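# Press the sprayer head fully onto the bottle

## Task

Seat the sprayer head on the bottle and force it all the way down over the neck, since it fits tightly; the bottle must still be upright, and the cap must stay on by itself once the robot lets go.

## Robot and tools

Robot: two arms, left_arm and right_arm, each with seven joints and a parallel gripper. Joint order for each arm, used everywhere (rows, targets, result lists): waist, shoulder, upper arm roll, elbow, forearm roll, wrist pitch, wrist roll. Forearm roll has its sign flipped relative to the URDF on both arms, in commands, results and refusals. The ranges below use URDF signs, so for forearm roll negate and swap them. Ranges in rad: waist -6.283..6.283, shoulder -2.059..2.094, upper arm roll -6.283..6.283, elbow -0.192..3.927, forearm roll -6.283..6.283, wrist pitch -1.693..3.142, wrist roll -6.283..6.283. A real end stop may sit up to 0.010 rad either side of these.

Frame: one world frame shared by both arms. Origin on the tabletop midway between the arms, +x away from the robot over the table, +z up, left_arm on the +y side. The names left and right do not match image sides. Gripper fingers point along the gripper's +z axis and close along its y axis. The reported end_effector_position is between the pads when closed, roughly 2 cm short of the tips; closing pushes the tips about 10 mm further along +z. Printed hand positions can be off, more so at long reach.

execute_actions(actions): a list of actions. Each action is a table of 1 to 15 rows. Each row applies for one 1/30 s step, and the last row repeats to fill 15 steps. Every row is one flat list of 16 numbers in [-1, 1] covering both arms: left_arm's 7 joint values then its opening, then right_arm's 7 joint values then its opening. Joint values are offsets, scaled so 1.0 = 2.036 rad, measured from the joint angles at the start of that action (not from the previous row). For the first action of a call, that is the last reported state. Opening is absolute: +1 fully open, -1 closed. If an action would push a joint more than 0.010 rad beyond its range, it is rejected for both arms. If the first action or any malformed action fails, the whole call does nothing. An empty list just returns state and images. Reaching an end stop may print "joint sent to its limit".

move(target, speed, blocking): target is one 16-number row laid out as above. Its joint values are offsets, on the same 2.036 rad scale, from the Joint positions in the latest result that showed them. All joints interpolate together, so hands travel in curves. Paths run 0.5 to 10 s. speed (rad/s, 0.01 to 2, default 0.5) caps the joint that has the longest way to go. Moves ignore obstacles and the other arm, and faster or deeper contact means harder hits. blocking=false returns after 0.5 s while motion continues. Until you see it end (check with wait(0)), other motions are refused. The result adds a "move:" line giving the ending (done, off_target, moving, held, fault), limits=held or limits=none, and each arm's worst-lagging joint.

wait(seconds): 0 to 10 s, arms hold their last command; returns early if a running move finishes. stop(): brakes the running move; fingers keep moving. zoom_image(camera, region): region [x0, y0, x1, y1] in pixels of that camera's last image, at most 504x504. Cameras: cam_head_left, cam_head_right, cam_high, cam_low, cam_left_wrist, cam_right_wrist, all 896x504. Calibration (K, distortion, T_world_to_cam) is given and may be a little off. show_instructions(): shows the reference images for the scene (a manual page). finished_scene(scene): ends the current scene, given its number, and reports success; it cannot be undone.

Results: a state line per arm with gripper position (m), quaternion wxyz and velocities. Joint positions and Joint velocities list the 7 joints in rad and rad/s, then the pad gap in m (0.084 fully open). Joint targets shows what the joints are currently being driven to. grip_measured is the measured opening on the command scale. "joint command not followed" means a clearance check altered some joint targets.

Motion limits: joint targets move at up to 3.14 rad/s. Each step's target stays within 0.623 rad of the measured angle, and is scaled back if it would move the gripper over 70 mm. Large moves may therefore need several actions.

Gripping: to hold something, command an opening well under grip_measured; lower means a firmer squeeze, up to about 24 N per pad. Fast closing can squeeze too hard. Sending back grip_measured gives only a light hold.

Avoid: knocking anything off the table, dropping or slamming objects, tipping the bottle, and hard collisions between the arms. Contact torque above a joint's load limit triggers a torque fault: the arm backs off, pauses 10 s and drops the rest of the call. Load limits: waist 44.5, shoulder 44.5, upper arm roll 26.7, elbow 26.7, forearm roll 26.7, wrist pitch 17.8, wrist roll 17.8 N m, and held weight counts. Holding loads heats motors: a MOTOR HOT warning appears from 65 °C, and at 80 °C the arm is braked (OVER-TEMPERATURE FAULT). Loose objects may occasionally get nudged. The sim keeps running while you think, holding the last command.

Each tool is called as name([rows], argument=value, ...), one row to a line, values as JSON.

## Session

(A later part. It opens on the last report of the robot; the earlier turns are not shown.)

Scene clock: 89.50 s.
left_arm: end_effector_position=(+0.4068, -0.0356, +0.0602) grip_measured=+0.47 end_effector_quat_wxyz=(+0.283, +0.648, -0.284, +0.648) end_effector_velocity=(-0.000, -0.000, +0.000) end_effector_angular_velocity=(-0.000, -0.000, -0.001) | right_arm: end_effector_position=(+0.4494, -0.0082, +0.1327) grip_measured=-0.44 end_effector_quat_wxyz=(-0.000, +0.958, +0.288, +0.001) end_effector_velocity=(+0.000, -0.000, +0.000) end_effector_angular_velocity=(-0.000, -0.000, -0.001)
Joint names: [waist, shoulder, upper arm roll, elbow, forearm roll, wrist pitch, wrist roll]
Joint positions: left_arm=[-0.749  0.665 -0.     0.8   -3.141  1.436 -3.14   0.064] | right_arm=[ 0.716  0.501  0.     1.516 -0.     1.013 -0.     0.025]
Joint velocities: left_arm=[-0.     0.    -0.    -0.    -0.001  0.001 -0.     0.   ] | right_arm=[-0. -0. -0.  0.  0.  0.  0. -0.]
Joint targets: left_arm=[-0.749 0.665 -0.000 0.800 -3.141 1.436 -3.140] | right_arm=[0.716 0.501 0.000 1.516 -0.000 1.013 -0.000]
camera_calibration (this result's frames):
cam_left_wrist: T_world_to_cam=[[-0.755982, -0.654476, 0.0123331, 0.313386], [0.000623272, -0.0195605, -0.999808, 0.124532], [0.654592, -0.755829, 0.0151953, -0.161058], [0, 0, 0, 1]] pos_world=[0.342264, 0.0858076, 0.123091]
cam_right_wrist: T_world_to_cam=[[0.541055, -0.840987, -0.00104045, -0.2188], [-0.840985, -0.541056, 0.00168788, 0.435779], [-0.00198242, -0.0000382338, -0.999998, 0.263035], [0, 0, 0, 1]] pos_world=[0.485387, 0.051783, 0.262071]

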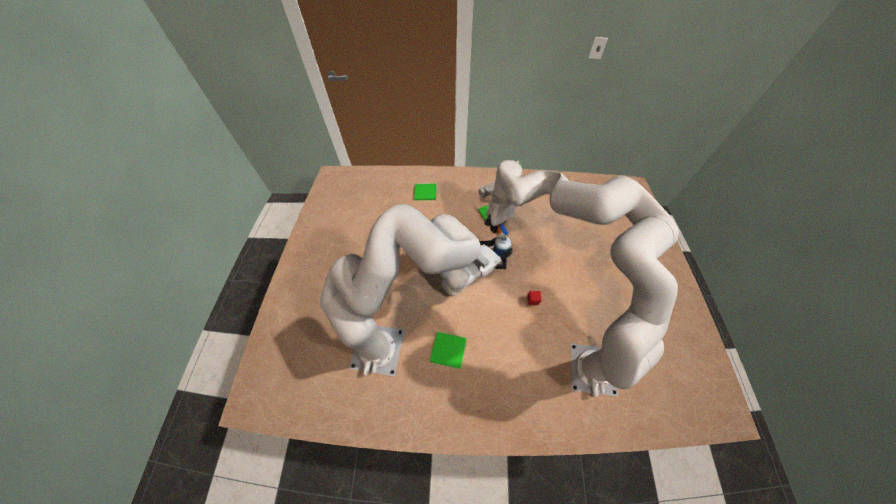

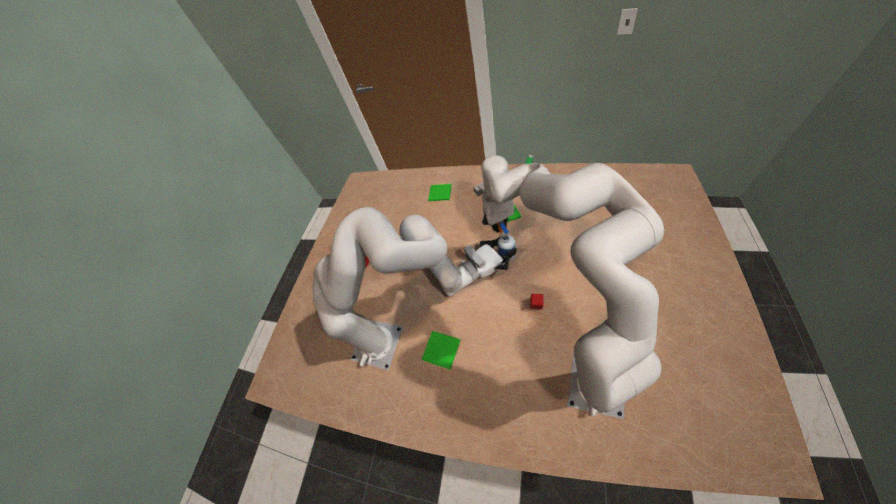

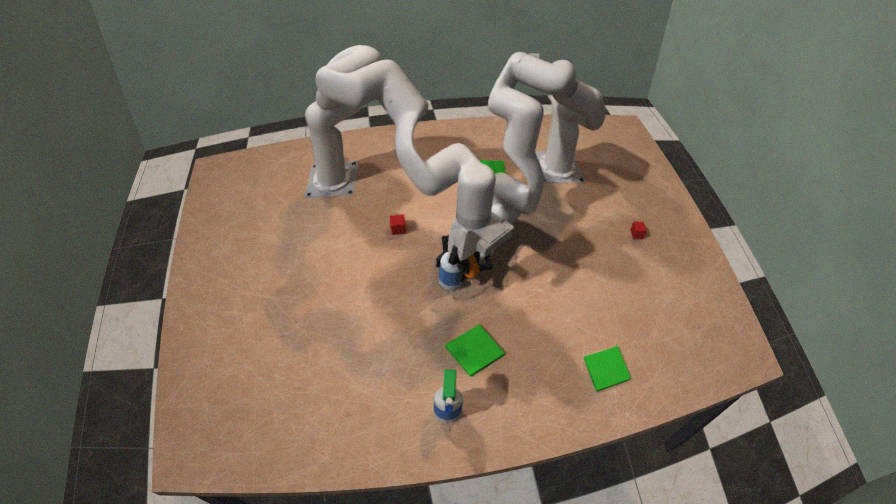

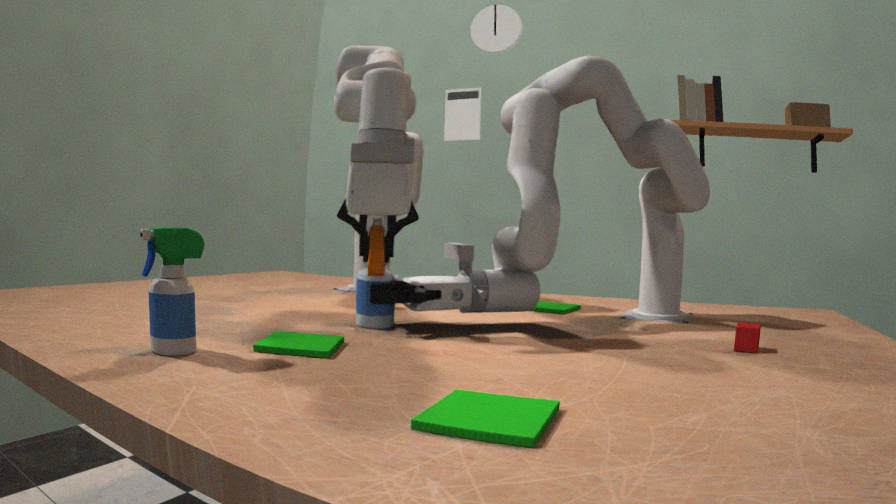

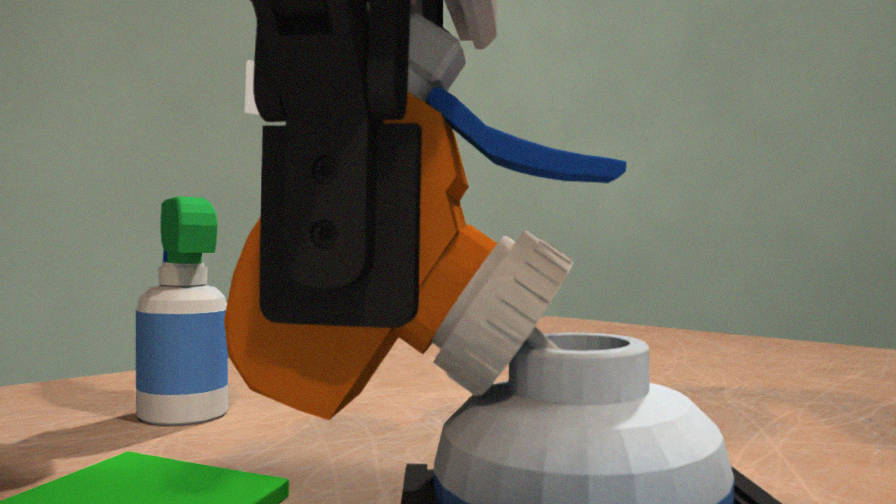

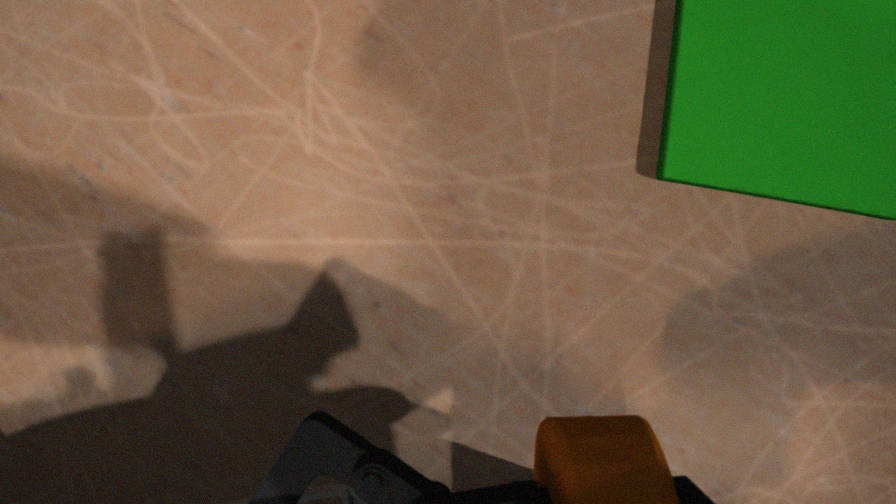

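move(target=[0,0,0,0,0,0,0,-0.3,0,-0.166,0,-0.3026,0,-0.381,0,-1], speed=0.2)

move(target=[0,0,0,0,0,0,0,-0.3,0,0.029,0,-0.1714,0,-0.431,0,-1], speed=0.2)

zoom_image(camera="cam_low", region=[300,160,460,290])

Scene clock: 94.37 s.
left_arm: end_effector_position=(+0.4068, -0.0356, +0.0602) grip_measured=+0.47 end_effector_quat_wxyz=(+0.283, +0.648, -0.284, +0.648) end_effector_velocity=(+0.000, -0.000, +0.001) end_effector_angular_velocity=(-0.002, -0.002, -0.001) | right_arm: end_effector_position=(+0.4319, -0.0198, +0.1618) grip_measured=-0.44 end_effector_quat_wxyz=(-0.071, +0.928, +0.279, +0.237) end_effector_velocity=(-0.001, +0.001, +0.000) end_effector_angular_velocity=(+0.000, -0.000, +0.002)
Joint names: [waist, shoulder, upper arm roll, elbow, forearm roll, wrist pitch, wrist roll]
Joint positions: left_arm=[-0.749  0.665 -0.     0.8   -3.141  1.436 -3.14   0.064] | right_arm=[ 0.716  0.163  0.     0.9   -0.     0.238 -0.     0.025]
Joint velocities: left_arm=[ 0.     0.    -0.     0.    -0.001  0.003  0.     0.   ] | right_arm=[ 0.    -0.001  0.002 -0.002  0.    -0.001  0.    -0.   ]
Joint targets: left_arm=[-0.749 0.665 -0.000 0.800 -3.141 1.436 -3.140] | right_arm=[0.716 0.163 0.000 0.900 -0.000 0.237 -0.000]
move: done; limits=none; left_arm: farthest joint: the waist, 0.000 radians from its target (0.000 radians at the start); right_arm: farthest joint: the waist, 0.000 radians from its target (0.000 radians at the start)
camera_calibration (this result's frames):
cam_left_wrist: T_world_to_cam=[[-0.755982, -0.654476, 0.0123327, 0.313386], [0.000623376, -0.0195601, -0.999808, 0.124532], [0.654592, -0.755829, 0.0151951, -0.161058], [0, 0, 0, 1]] pos_world=[0.342264, 0.0858075, 0.123091]
cam_right_wrist: T_world_to_cam=[[0.542531, -0.84001, -0.00655652, -0.21879], [-0.740601, -0.474614, -0.475659, 0.449982], [0.396446, 0.262916, -0.879605, 0.105742], [0, 0, 0, 1]] pos_world=[0.410036, 0.00198089, 0.305614]

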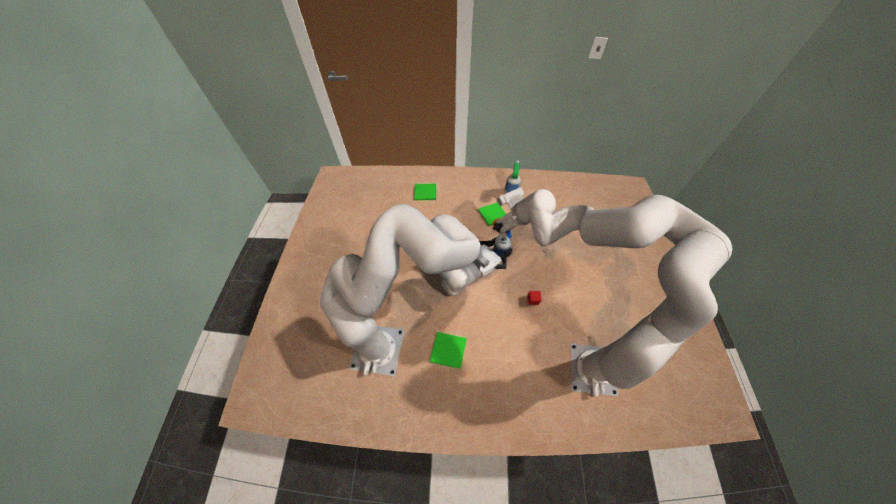

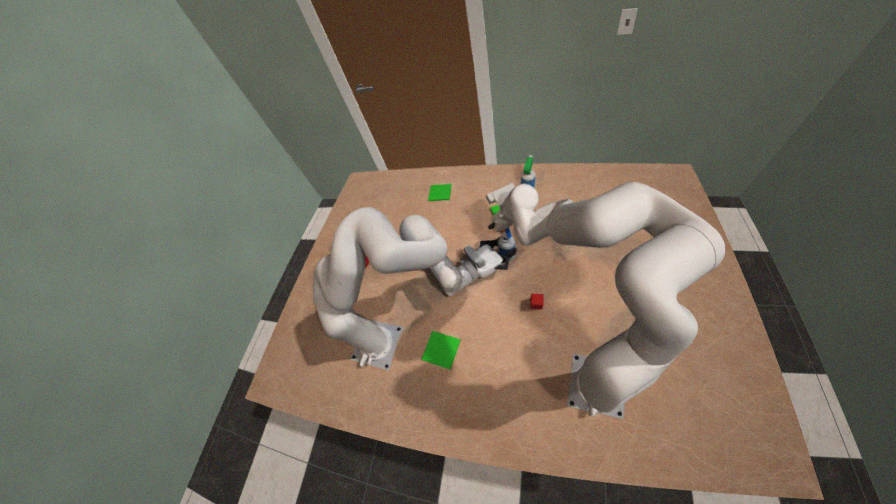

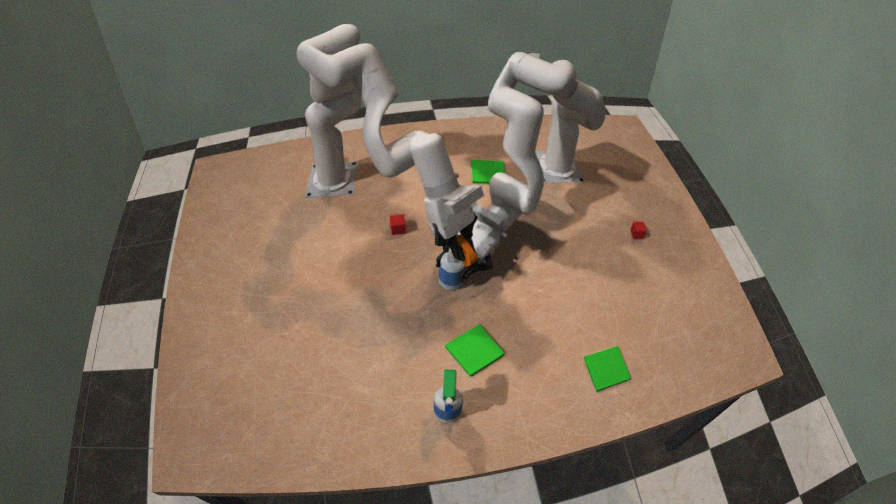

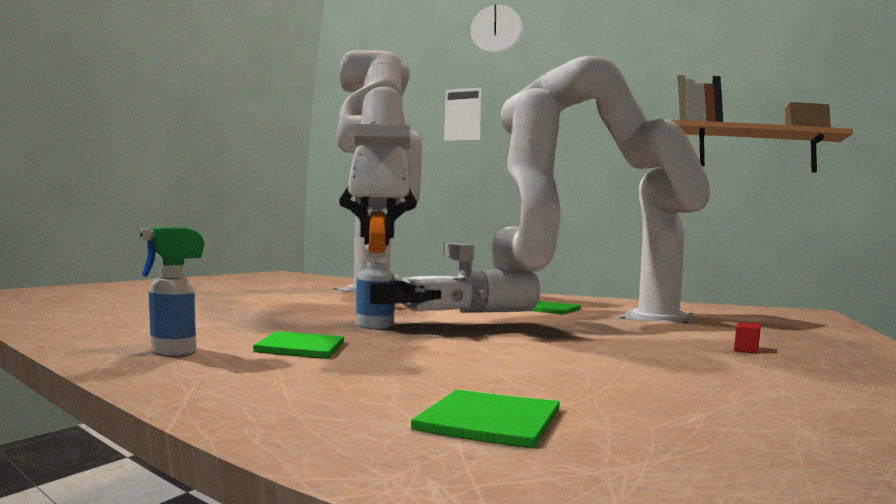

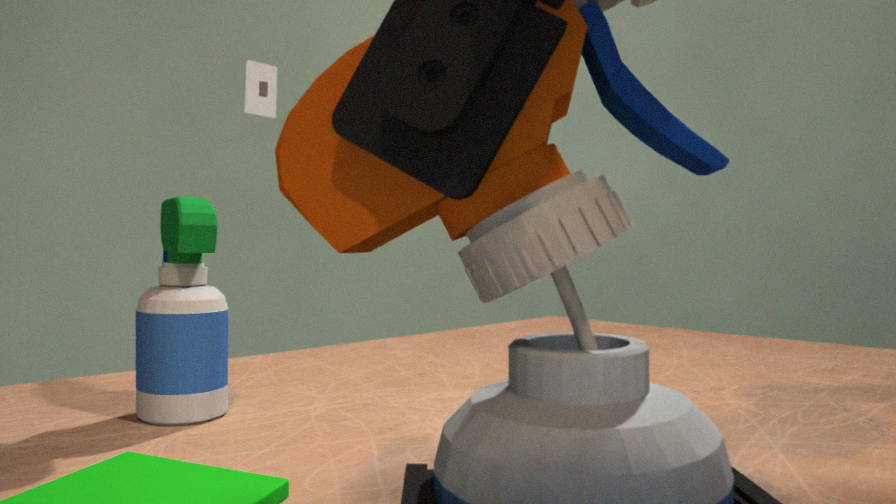

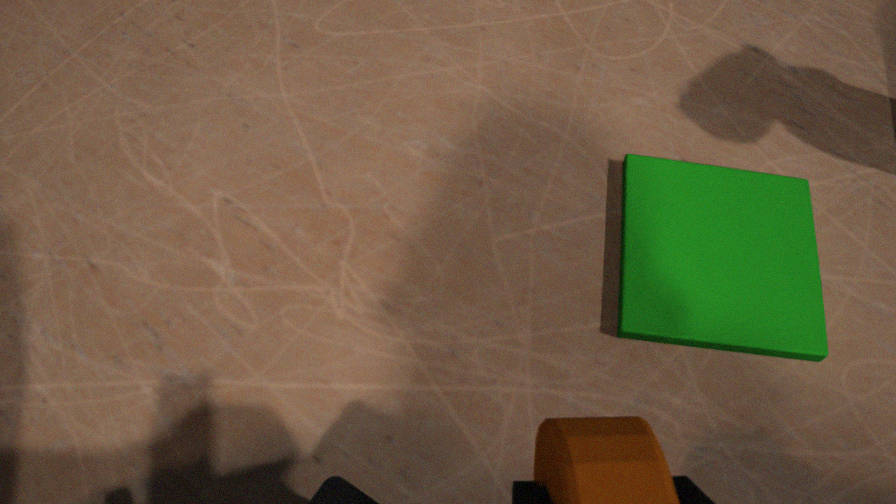

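Scene clock: 99.23 s.
left_arm: end_effector_position=(+0.4068, -0.0356, +0.0602) grip_measured=+0.47 end_effector_quat_wxyz=(+0.283, +0.648, -0.284, +0.648) end_effector_velocity=(+0.001, +0.000, +0.001) end_effector_angular_velocity=(-0.001, -0.001, +0.001) | right_arm: end_effector_position=(+0.4120, -0.0331, +0.1626) grip_measured=-0.44 end_effector_quat_wxyz=(-0.134, +0.847, +0.255, +0.446) end_effector_velocity=(-0.001, +0.000, -0.000) end_effector_angular_velocity=(+0.000, -0.000, +0.001)
Joint names: [waist, shoulder, upper arm roll, elbow, forearm roll, wrist pitch, wrist roll]
Joint positions: left_arm=[-0.749  0.665 -0.     0.8   -3.141  1.436 -3.14   0.064] | right_arm=[ 0.716  0.222  0.     0.552 -0.    -0.64  -0.     0.025]
Joint velocities: left_arm=[ 0.001 -0.001  0.    -0.    -0.     0.001 -0.    -0.   ] | right_arm=[-0.     0.     0.001 -0.001  0.    -0.002 -0.    -0.   ]
Joint targets: left_arm=[-0.749 0.665 -0.000 0.800 -3.141 1.436 -3.140] | right_arm=[0.716 0.222 0.000 0.551 -0.000 -0.640 -0.000]
move: done; limits=none; left_arm: farthest joint: the waist, 0.000 radians from its target (0.000 radians at the start); right_arm: farthest joint: the waist, 0.000 radians from its target (0.000 radians at the start)
camera_calibration (this result's frames):
cam_left_wrist: T_world_to_cam=[[-0.755982, -0.654476, 0.0123327, 0.313386], [0.00062331, -0.0195601, -0.999808, 0.124532], [0.654592, -0.75583, 0.015195, -0.161058], [0, 0, 0, 1]] pos_world=[0.342264, 0.0858075, 0.123091]
cam_right_wrist: T_world_to_cam=[[0.545795, -0.837855, -0.0103601, -0.219738], [-0.481646, -0.303588, -0.822102, 0.384564], [0.685657, 0.453689, -0.569246, -0.0455108], [0, 0, 0, 1]] pos_world=[0.33636, -0.0467121, 0.287967]

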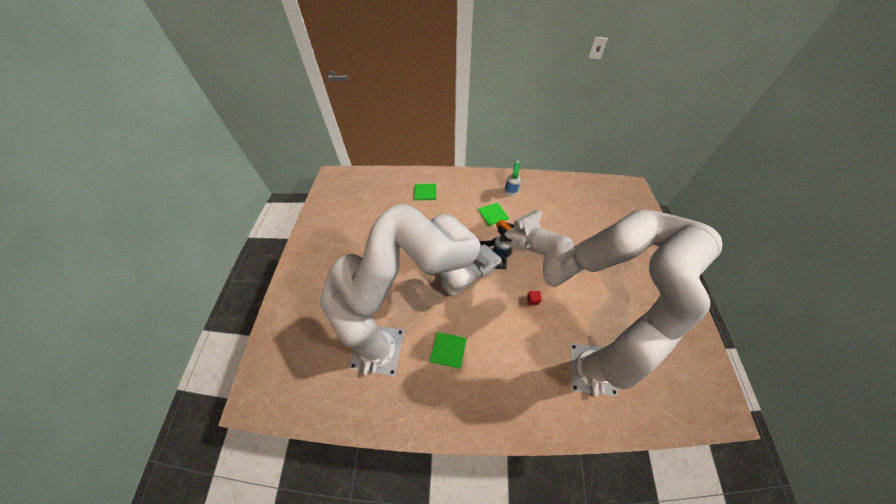

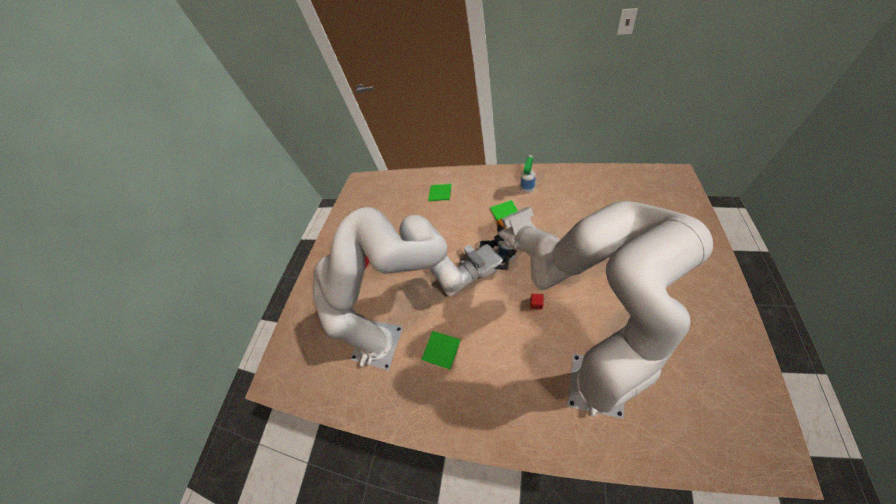

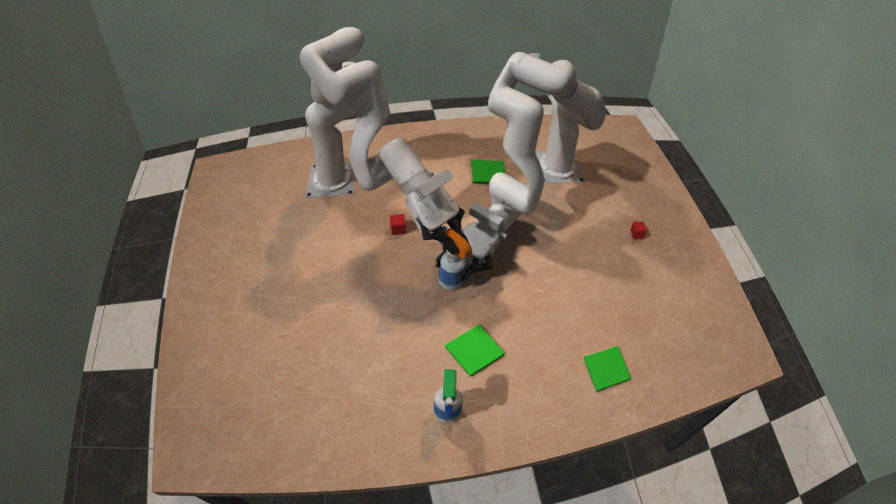

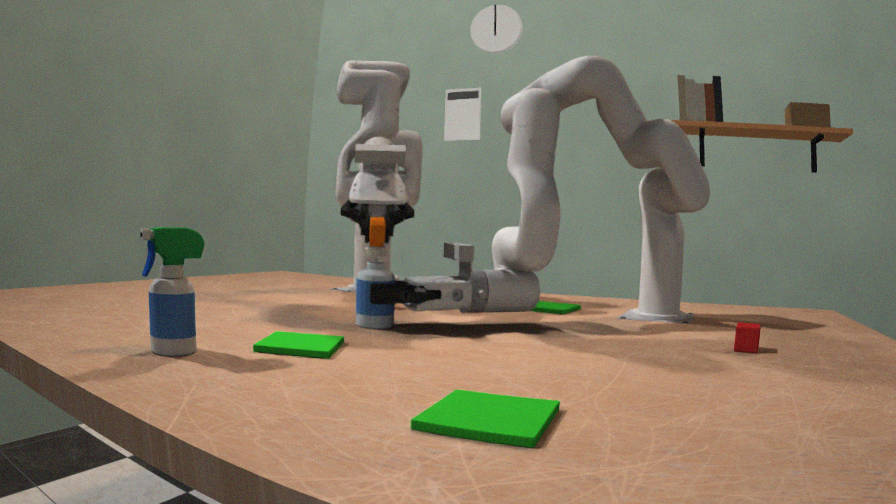

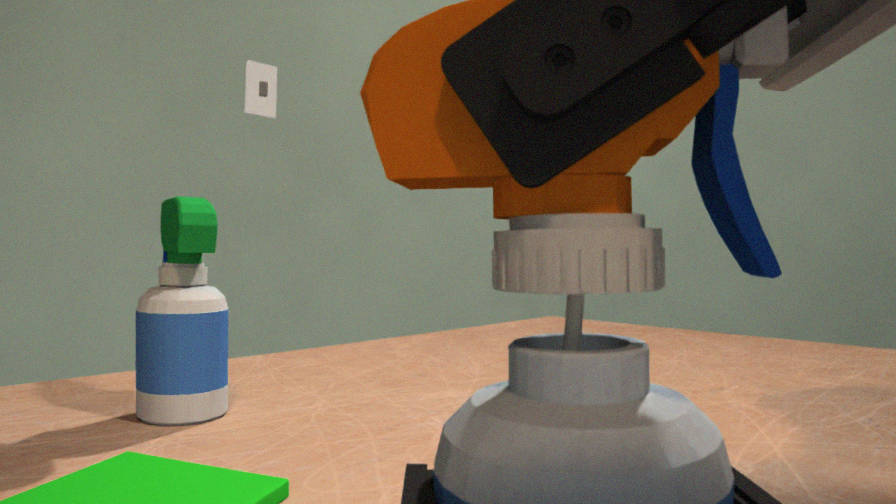

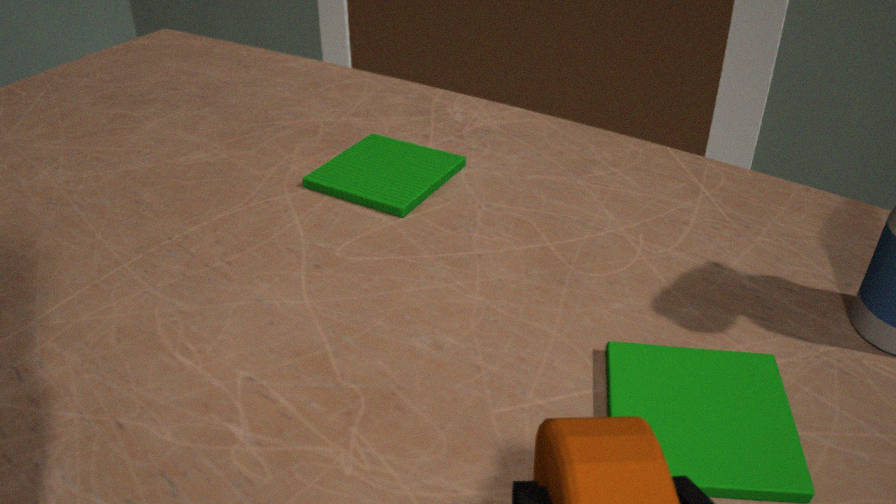

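Region (300, 160, 460, 290) of cam_low's 896x504 image, scaled by 3.150, with more detail than that image has; it fills the top 410 rows of this view, and the rest is white.

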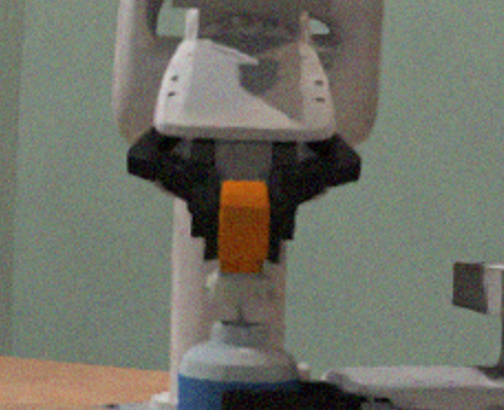

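move(target=[0,0,0,0,0,0,0,-0.3,0,0.046,0,0.005,0,-0.0405,0,-1], speed=0.025)

Scene clock: 103.47 s.
left_arm: end_effector_position=(+0.4068, -0.0354, +0.0601) grip_measured=+0.47 end_effector_quat_wxyz=(+0.283, +0.648, -0.284, +0.648) end_effector_velocity=(-0.002, -0.002, +0.000) end_effector_angular_velocity=(-0.003, +0.003, -0.003) | right_arm: end_effector_position=(+0.4120, -0.0329, +0.1371) grip_measured=-0.44 end_effector_quat_wxyz=(-0.134, +0.847, +0.255, +0.447) end_effector_velocity=(-0.002, -0.002, -0.005) end_effector_angular_velocity=(-0.007, +0.009, -0.002)
Joint names: [waist, shoulder, upper arm roll, elbow, forearm roll, wrist pitch, wrist roll]
Joint positions: left_arm=[-0.749  0.665 -0.     0.8   -3.141  1.435 -3.14   0.064] | right_arm=[ 0.716  0.315  0.     0.563 -0.    -0.723 -0.     0.025]
Joint velocities: left_arm=[-0.    -0.    -0.004  0.     0.001 -0.001 -0.002 -0.   ] | right_arm=[-0.     0.003 -0.001 -0.006 -0.     0.002 -0.     0.   ]
Joint targets: left_arm=[-0.749 0.665 -0.000 0.800 -3.141 1.436 -3.140] | right_arm=[0.716 0.316 0.000 0.562 -0.000 -0.722 -0.000]
move: done; limits=none; left_arm: farthest joint: the wrist pitch, 0.001 radians from its target (0.000 radians at the start); right_arm: farthest joint: the shoulder, 0.001 radians from its target (0.094 radians at the start)
camera_calibration (this result's frames):
cam_left_wrist: T_world_to_cam=[[-0.755874, -0.654612, 0.0117661, 0.3135], [0.000807131, -0.0189029, -0.999821, 0.124338], [0.654717, -0.755729, 0.0148166, -0.161004], [0, 0, 0, 1]] pos_world=[0.342278, 0.0858961, 0.123012]
cam_right_wrist: T_world_to_cam=[[0.545976, -0.837736, -0.0104157, -0.219947], [-0.480533, -0.302945, -0.82299, 0.36334], [0.686293, 0.454338, -0.567961, -0.0605718], [0, 0, 0, 1]] pos_world=[0.336253, -0.0466656, 0.262332]

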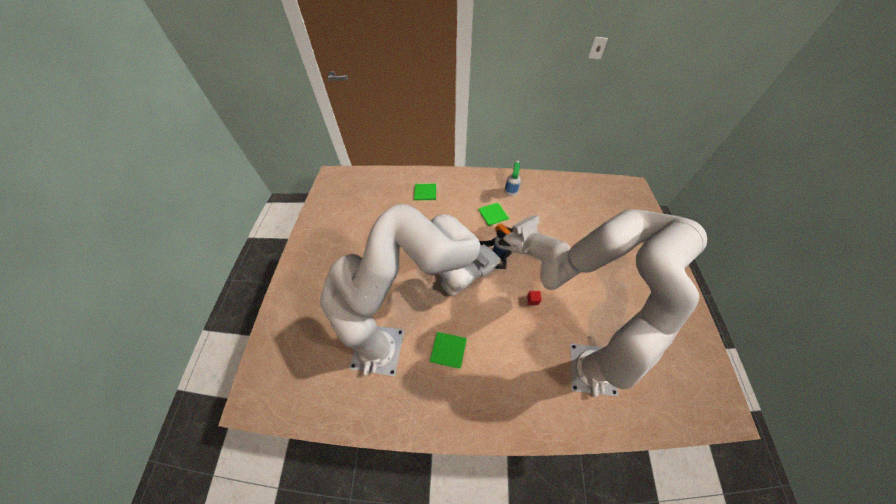

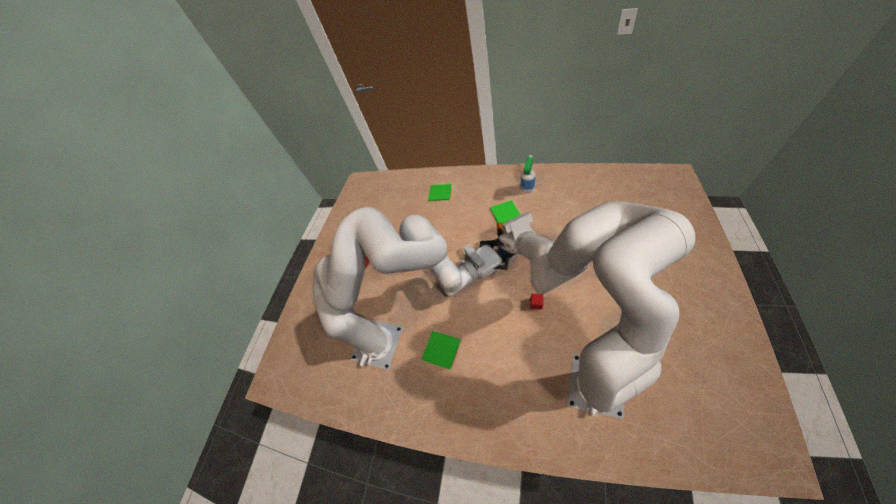

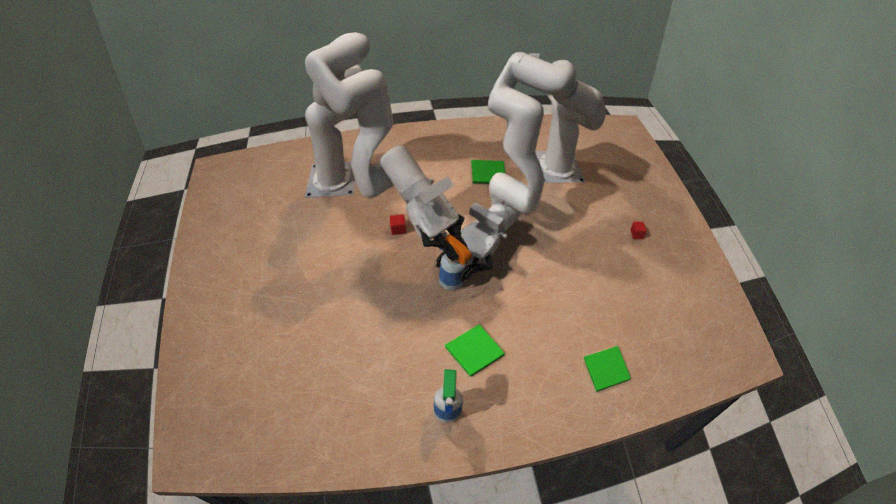

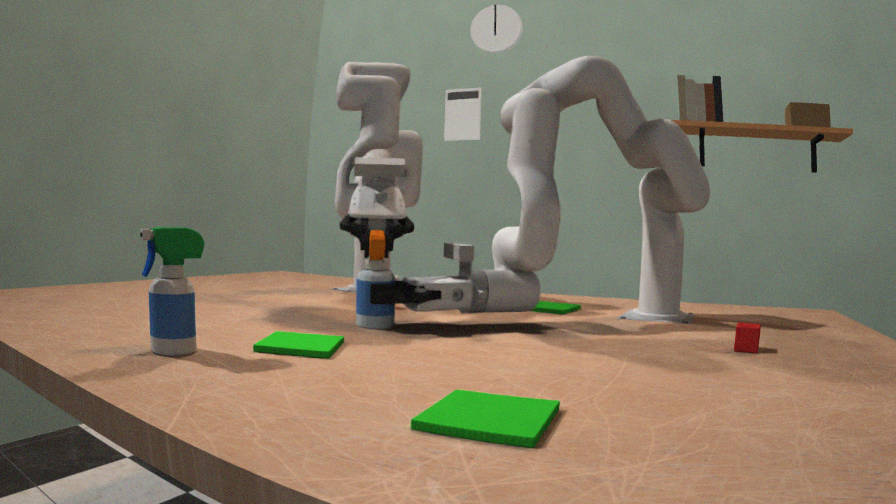

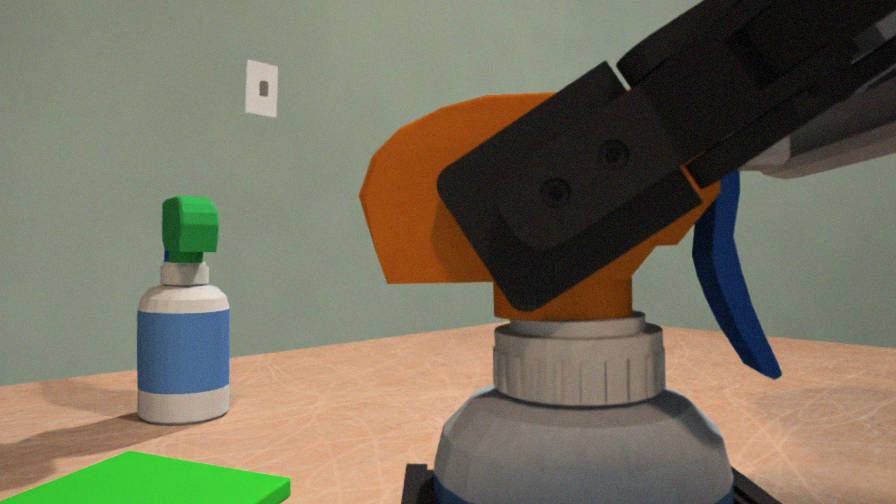

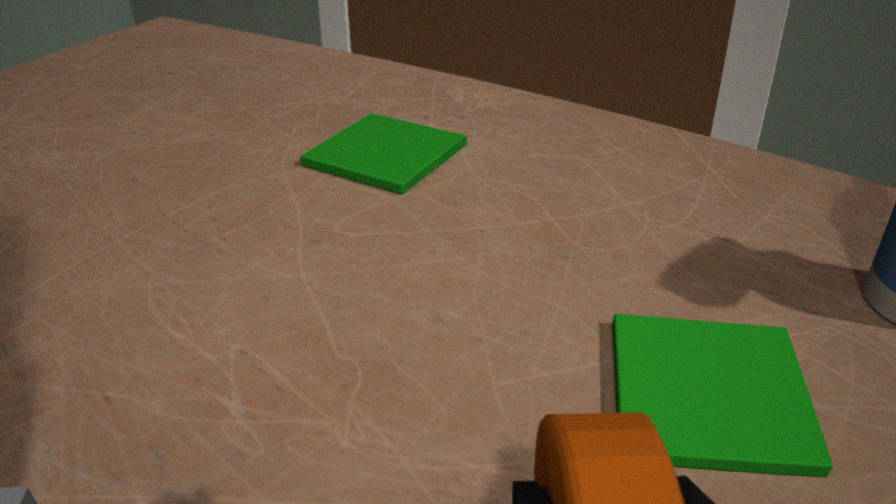

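execute_actions([
  [[0,0,0,0,0,0,0,-0.3,0,0,0,0,0,0,0,0.4]],
  [[0,0,0,0,0,0,0,1,0,-0.03,0,-0.02,0,0.01,0,0.4]],
  [[0,0,0,0,0,0,0,1,0,-0.03,0,-0.02,0,0.01,0,0.4]],
  [[0,0,0,0,0,0,0,1,0,0,0,0,0,0,0,0.4]],
])

finished_scene(scene=2)

Scene clock: 110.50 s.
left_arm: end_effector_position=(+0.4069, -0.0355, +0.0603) grip_measured=+1.00 end_effector_quat_wxyz=(+0.283, +0.647, -0.284, +0.648) end_effector_velocity=(-0.001, -0.001, -0.001) end_effector_angular_velocity=(+0.001, +0.001, -0.002) | right_arm: end_effector_position=(+0.3949, -0.0444, +0.1579) grip_measured=+0.39 end_effector_quat_wxyz=(-0.134, +0.848, +0.255, +0.446) end_effector_velocity=(+0.000, -0.000, +0.000) end_effector_angular_velocity=(-0.000, +0.000, -0.000)
Joint names: [waist, shoulder, upper arm roll, elbow, forearm roll, wrist pitch, wrist roll]
Joint positions: left_arm=[-0.749  0.665 -0.     0.8   -3.141  1.436 -3.14   0.084] | right_arm=[ 0.716  0.195  0.     0.482 -0.    -0.681 -0.     0.061]
Joint velocities: left_arm=[-0.002  0.001  0.     0.    -0.    -0.001 -0.     0.   ] | right_arm=[ 0.    -0.    -0.001  0.     0.     0.     0.    -0.   ]
Joint targets: left_arm=[-0.749 0.665 -0.000 0.800 -3.141 1.436 -3.140] | right_arm=[0.716 0.195 0.000 0.482 -0.000 -0.681 -0.000]
camera_calibration (this result's frames):
cam_left_wrist: T_world_to_cam=[[-0.755905, -0.654574, 0.0118125, 0.313485], [0.001144, -0.0193637, -0.999812, 0.124421], [0.65468, -0.75575, 0.015386, -0.161136], [0, 0, 0, 1]] pos_world=[0.342315, 0.0858295, 0.123173]
cam_right_wrist: T_world_to_cam=[[0.545742, -0.837889, -0.0103501, -0.219922], [-0.482168, -0.3039, -0.821681, 0.369148], [0.685332, 0.453416, -0.569854, -0.0311129], [0, 0, 0, 1]] pos_world=[0.319335, -0.0579793, 0.283316]

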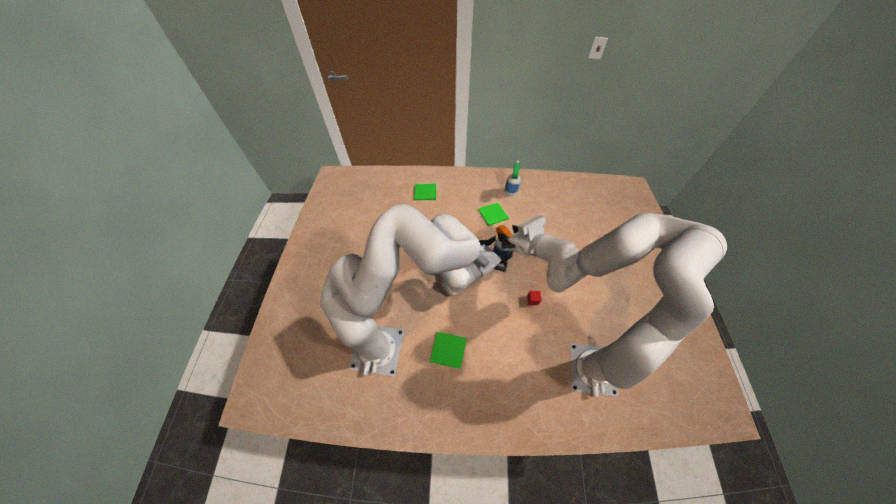

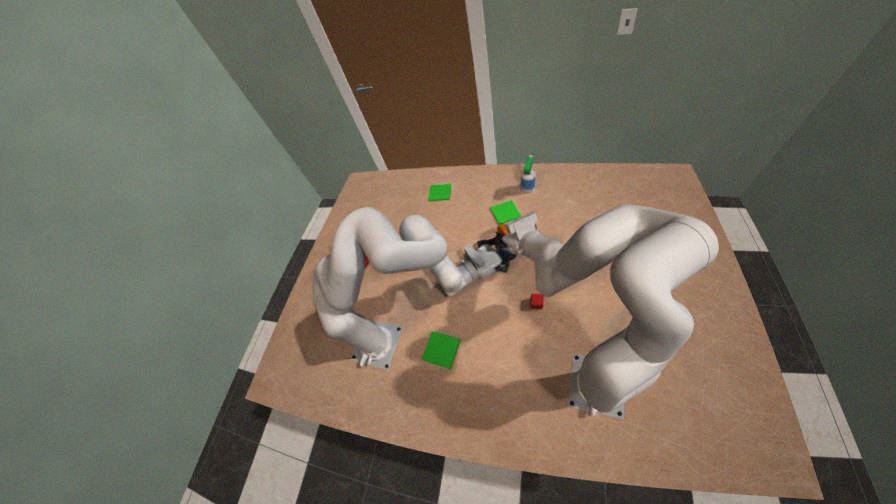

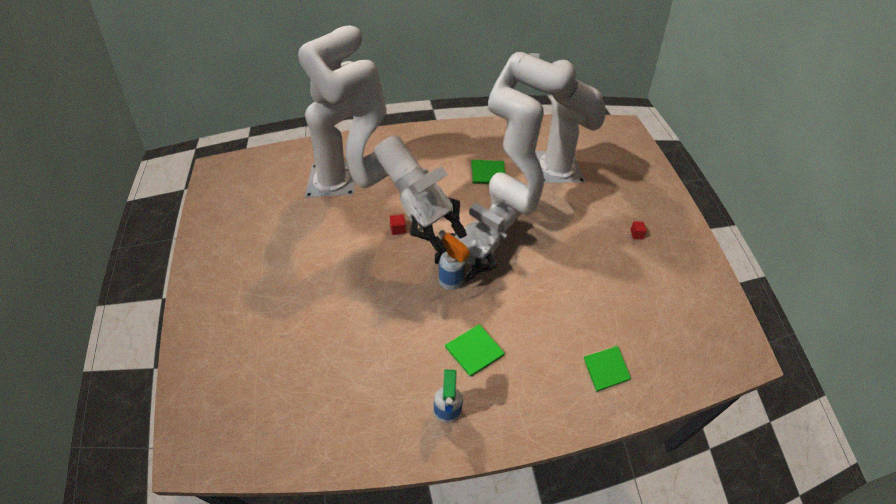

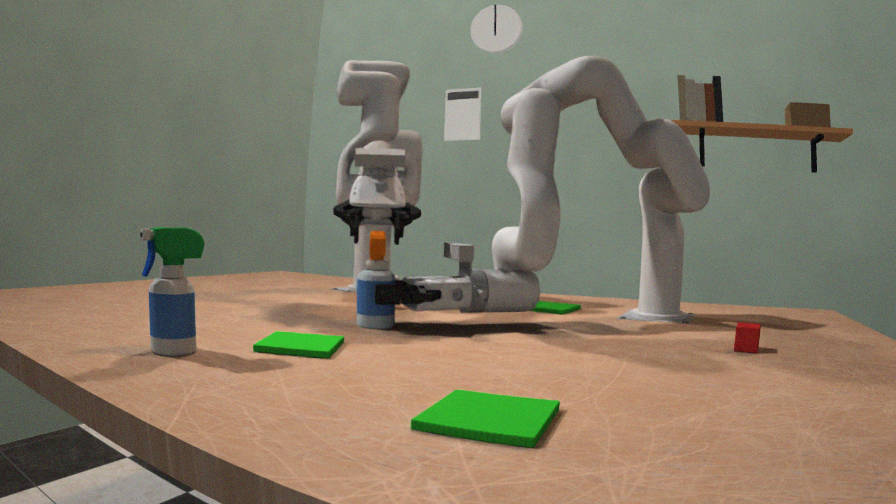

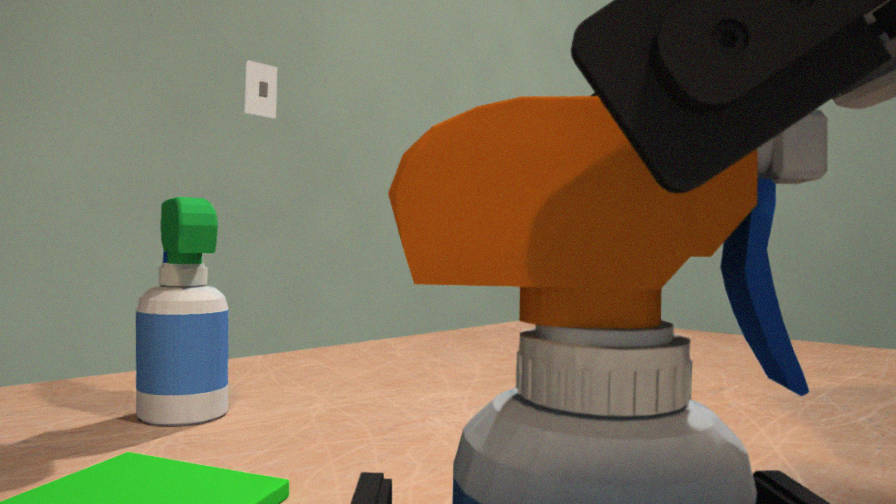

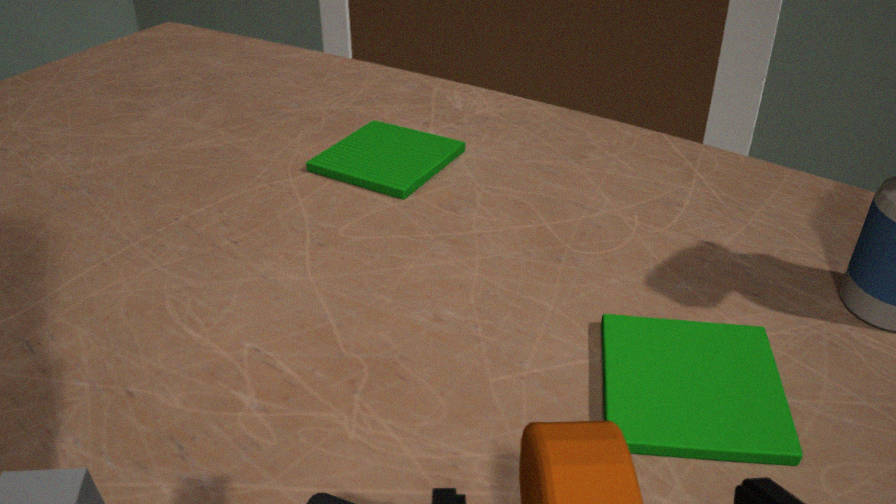

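The scene is finished: the task was done.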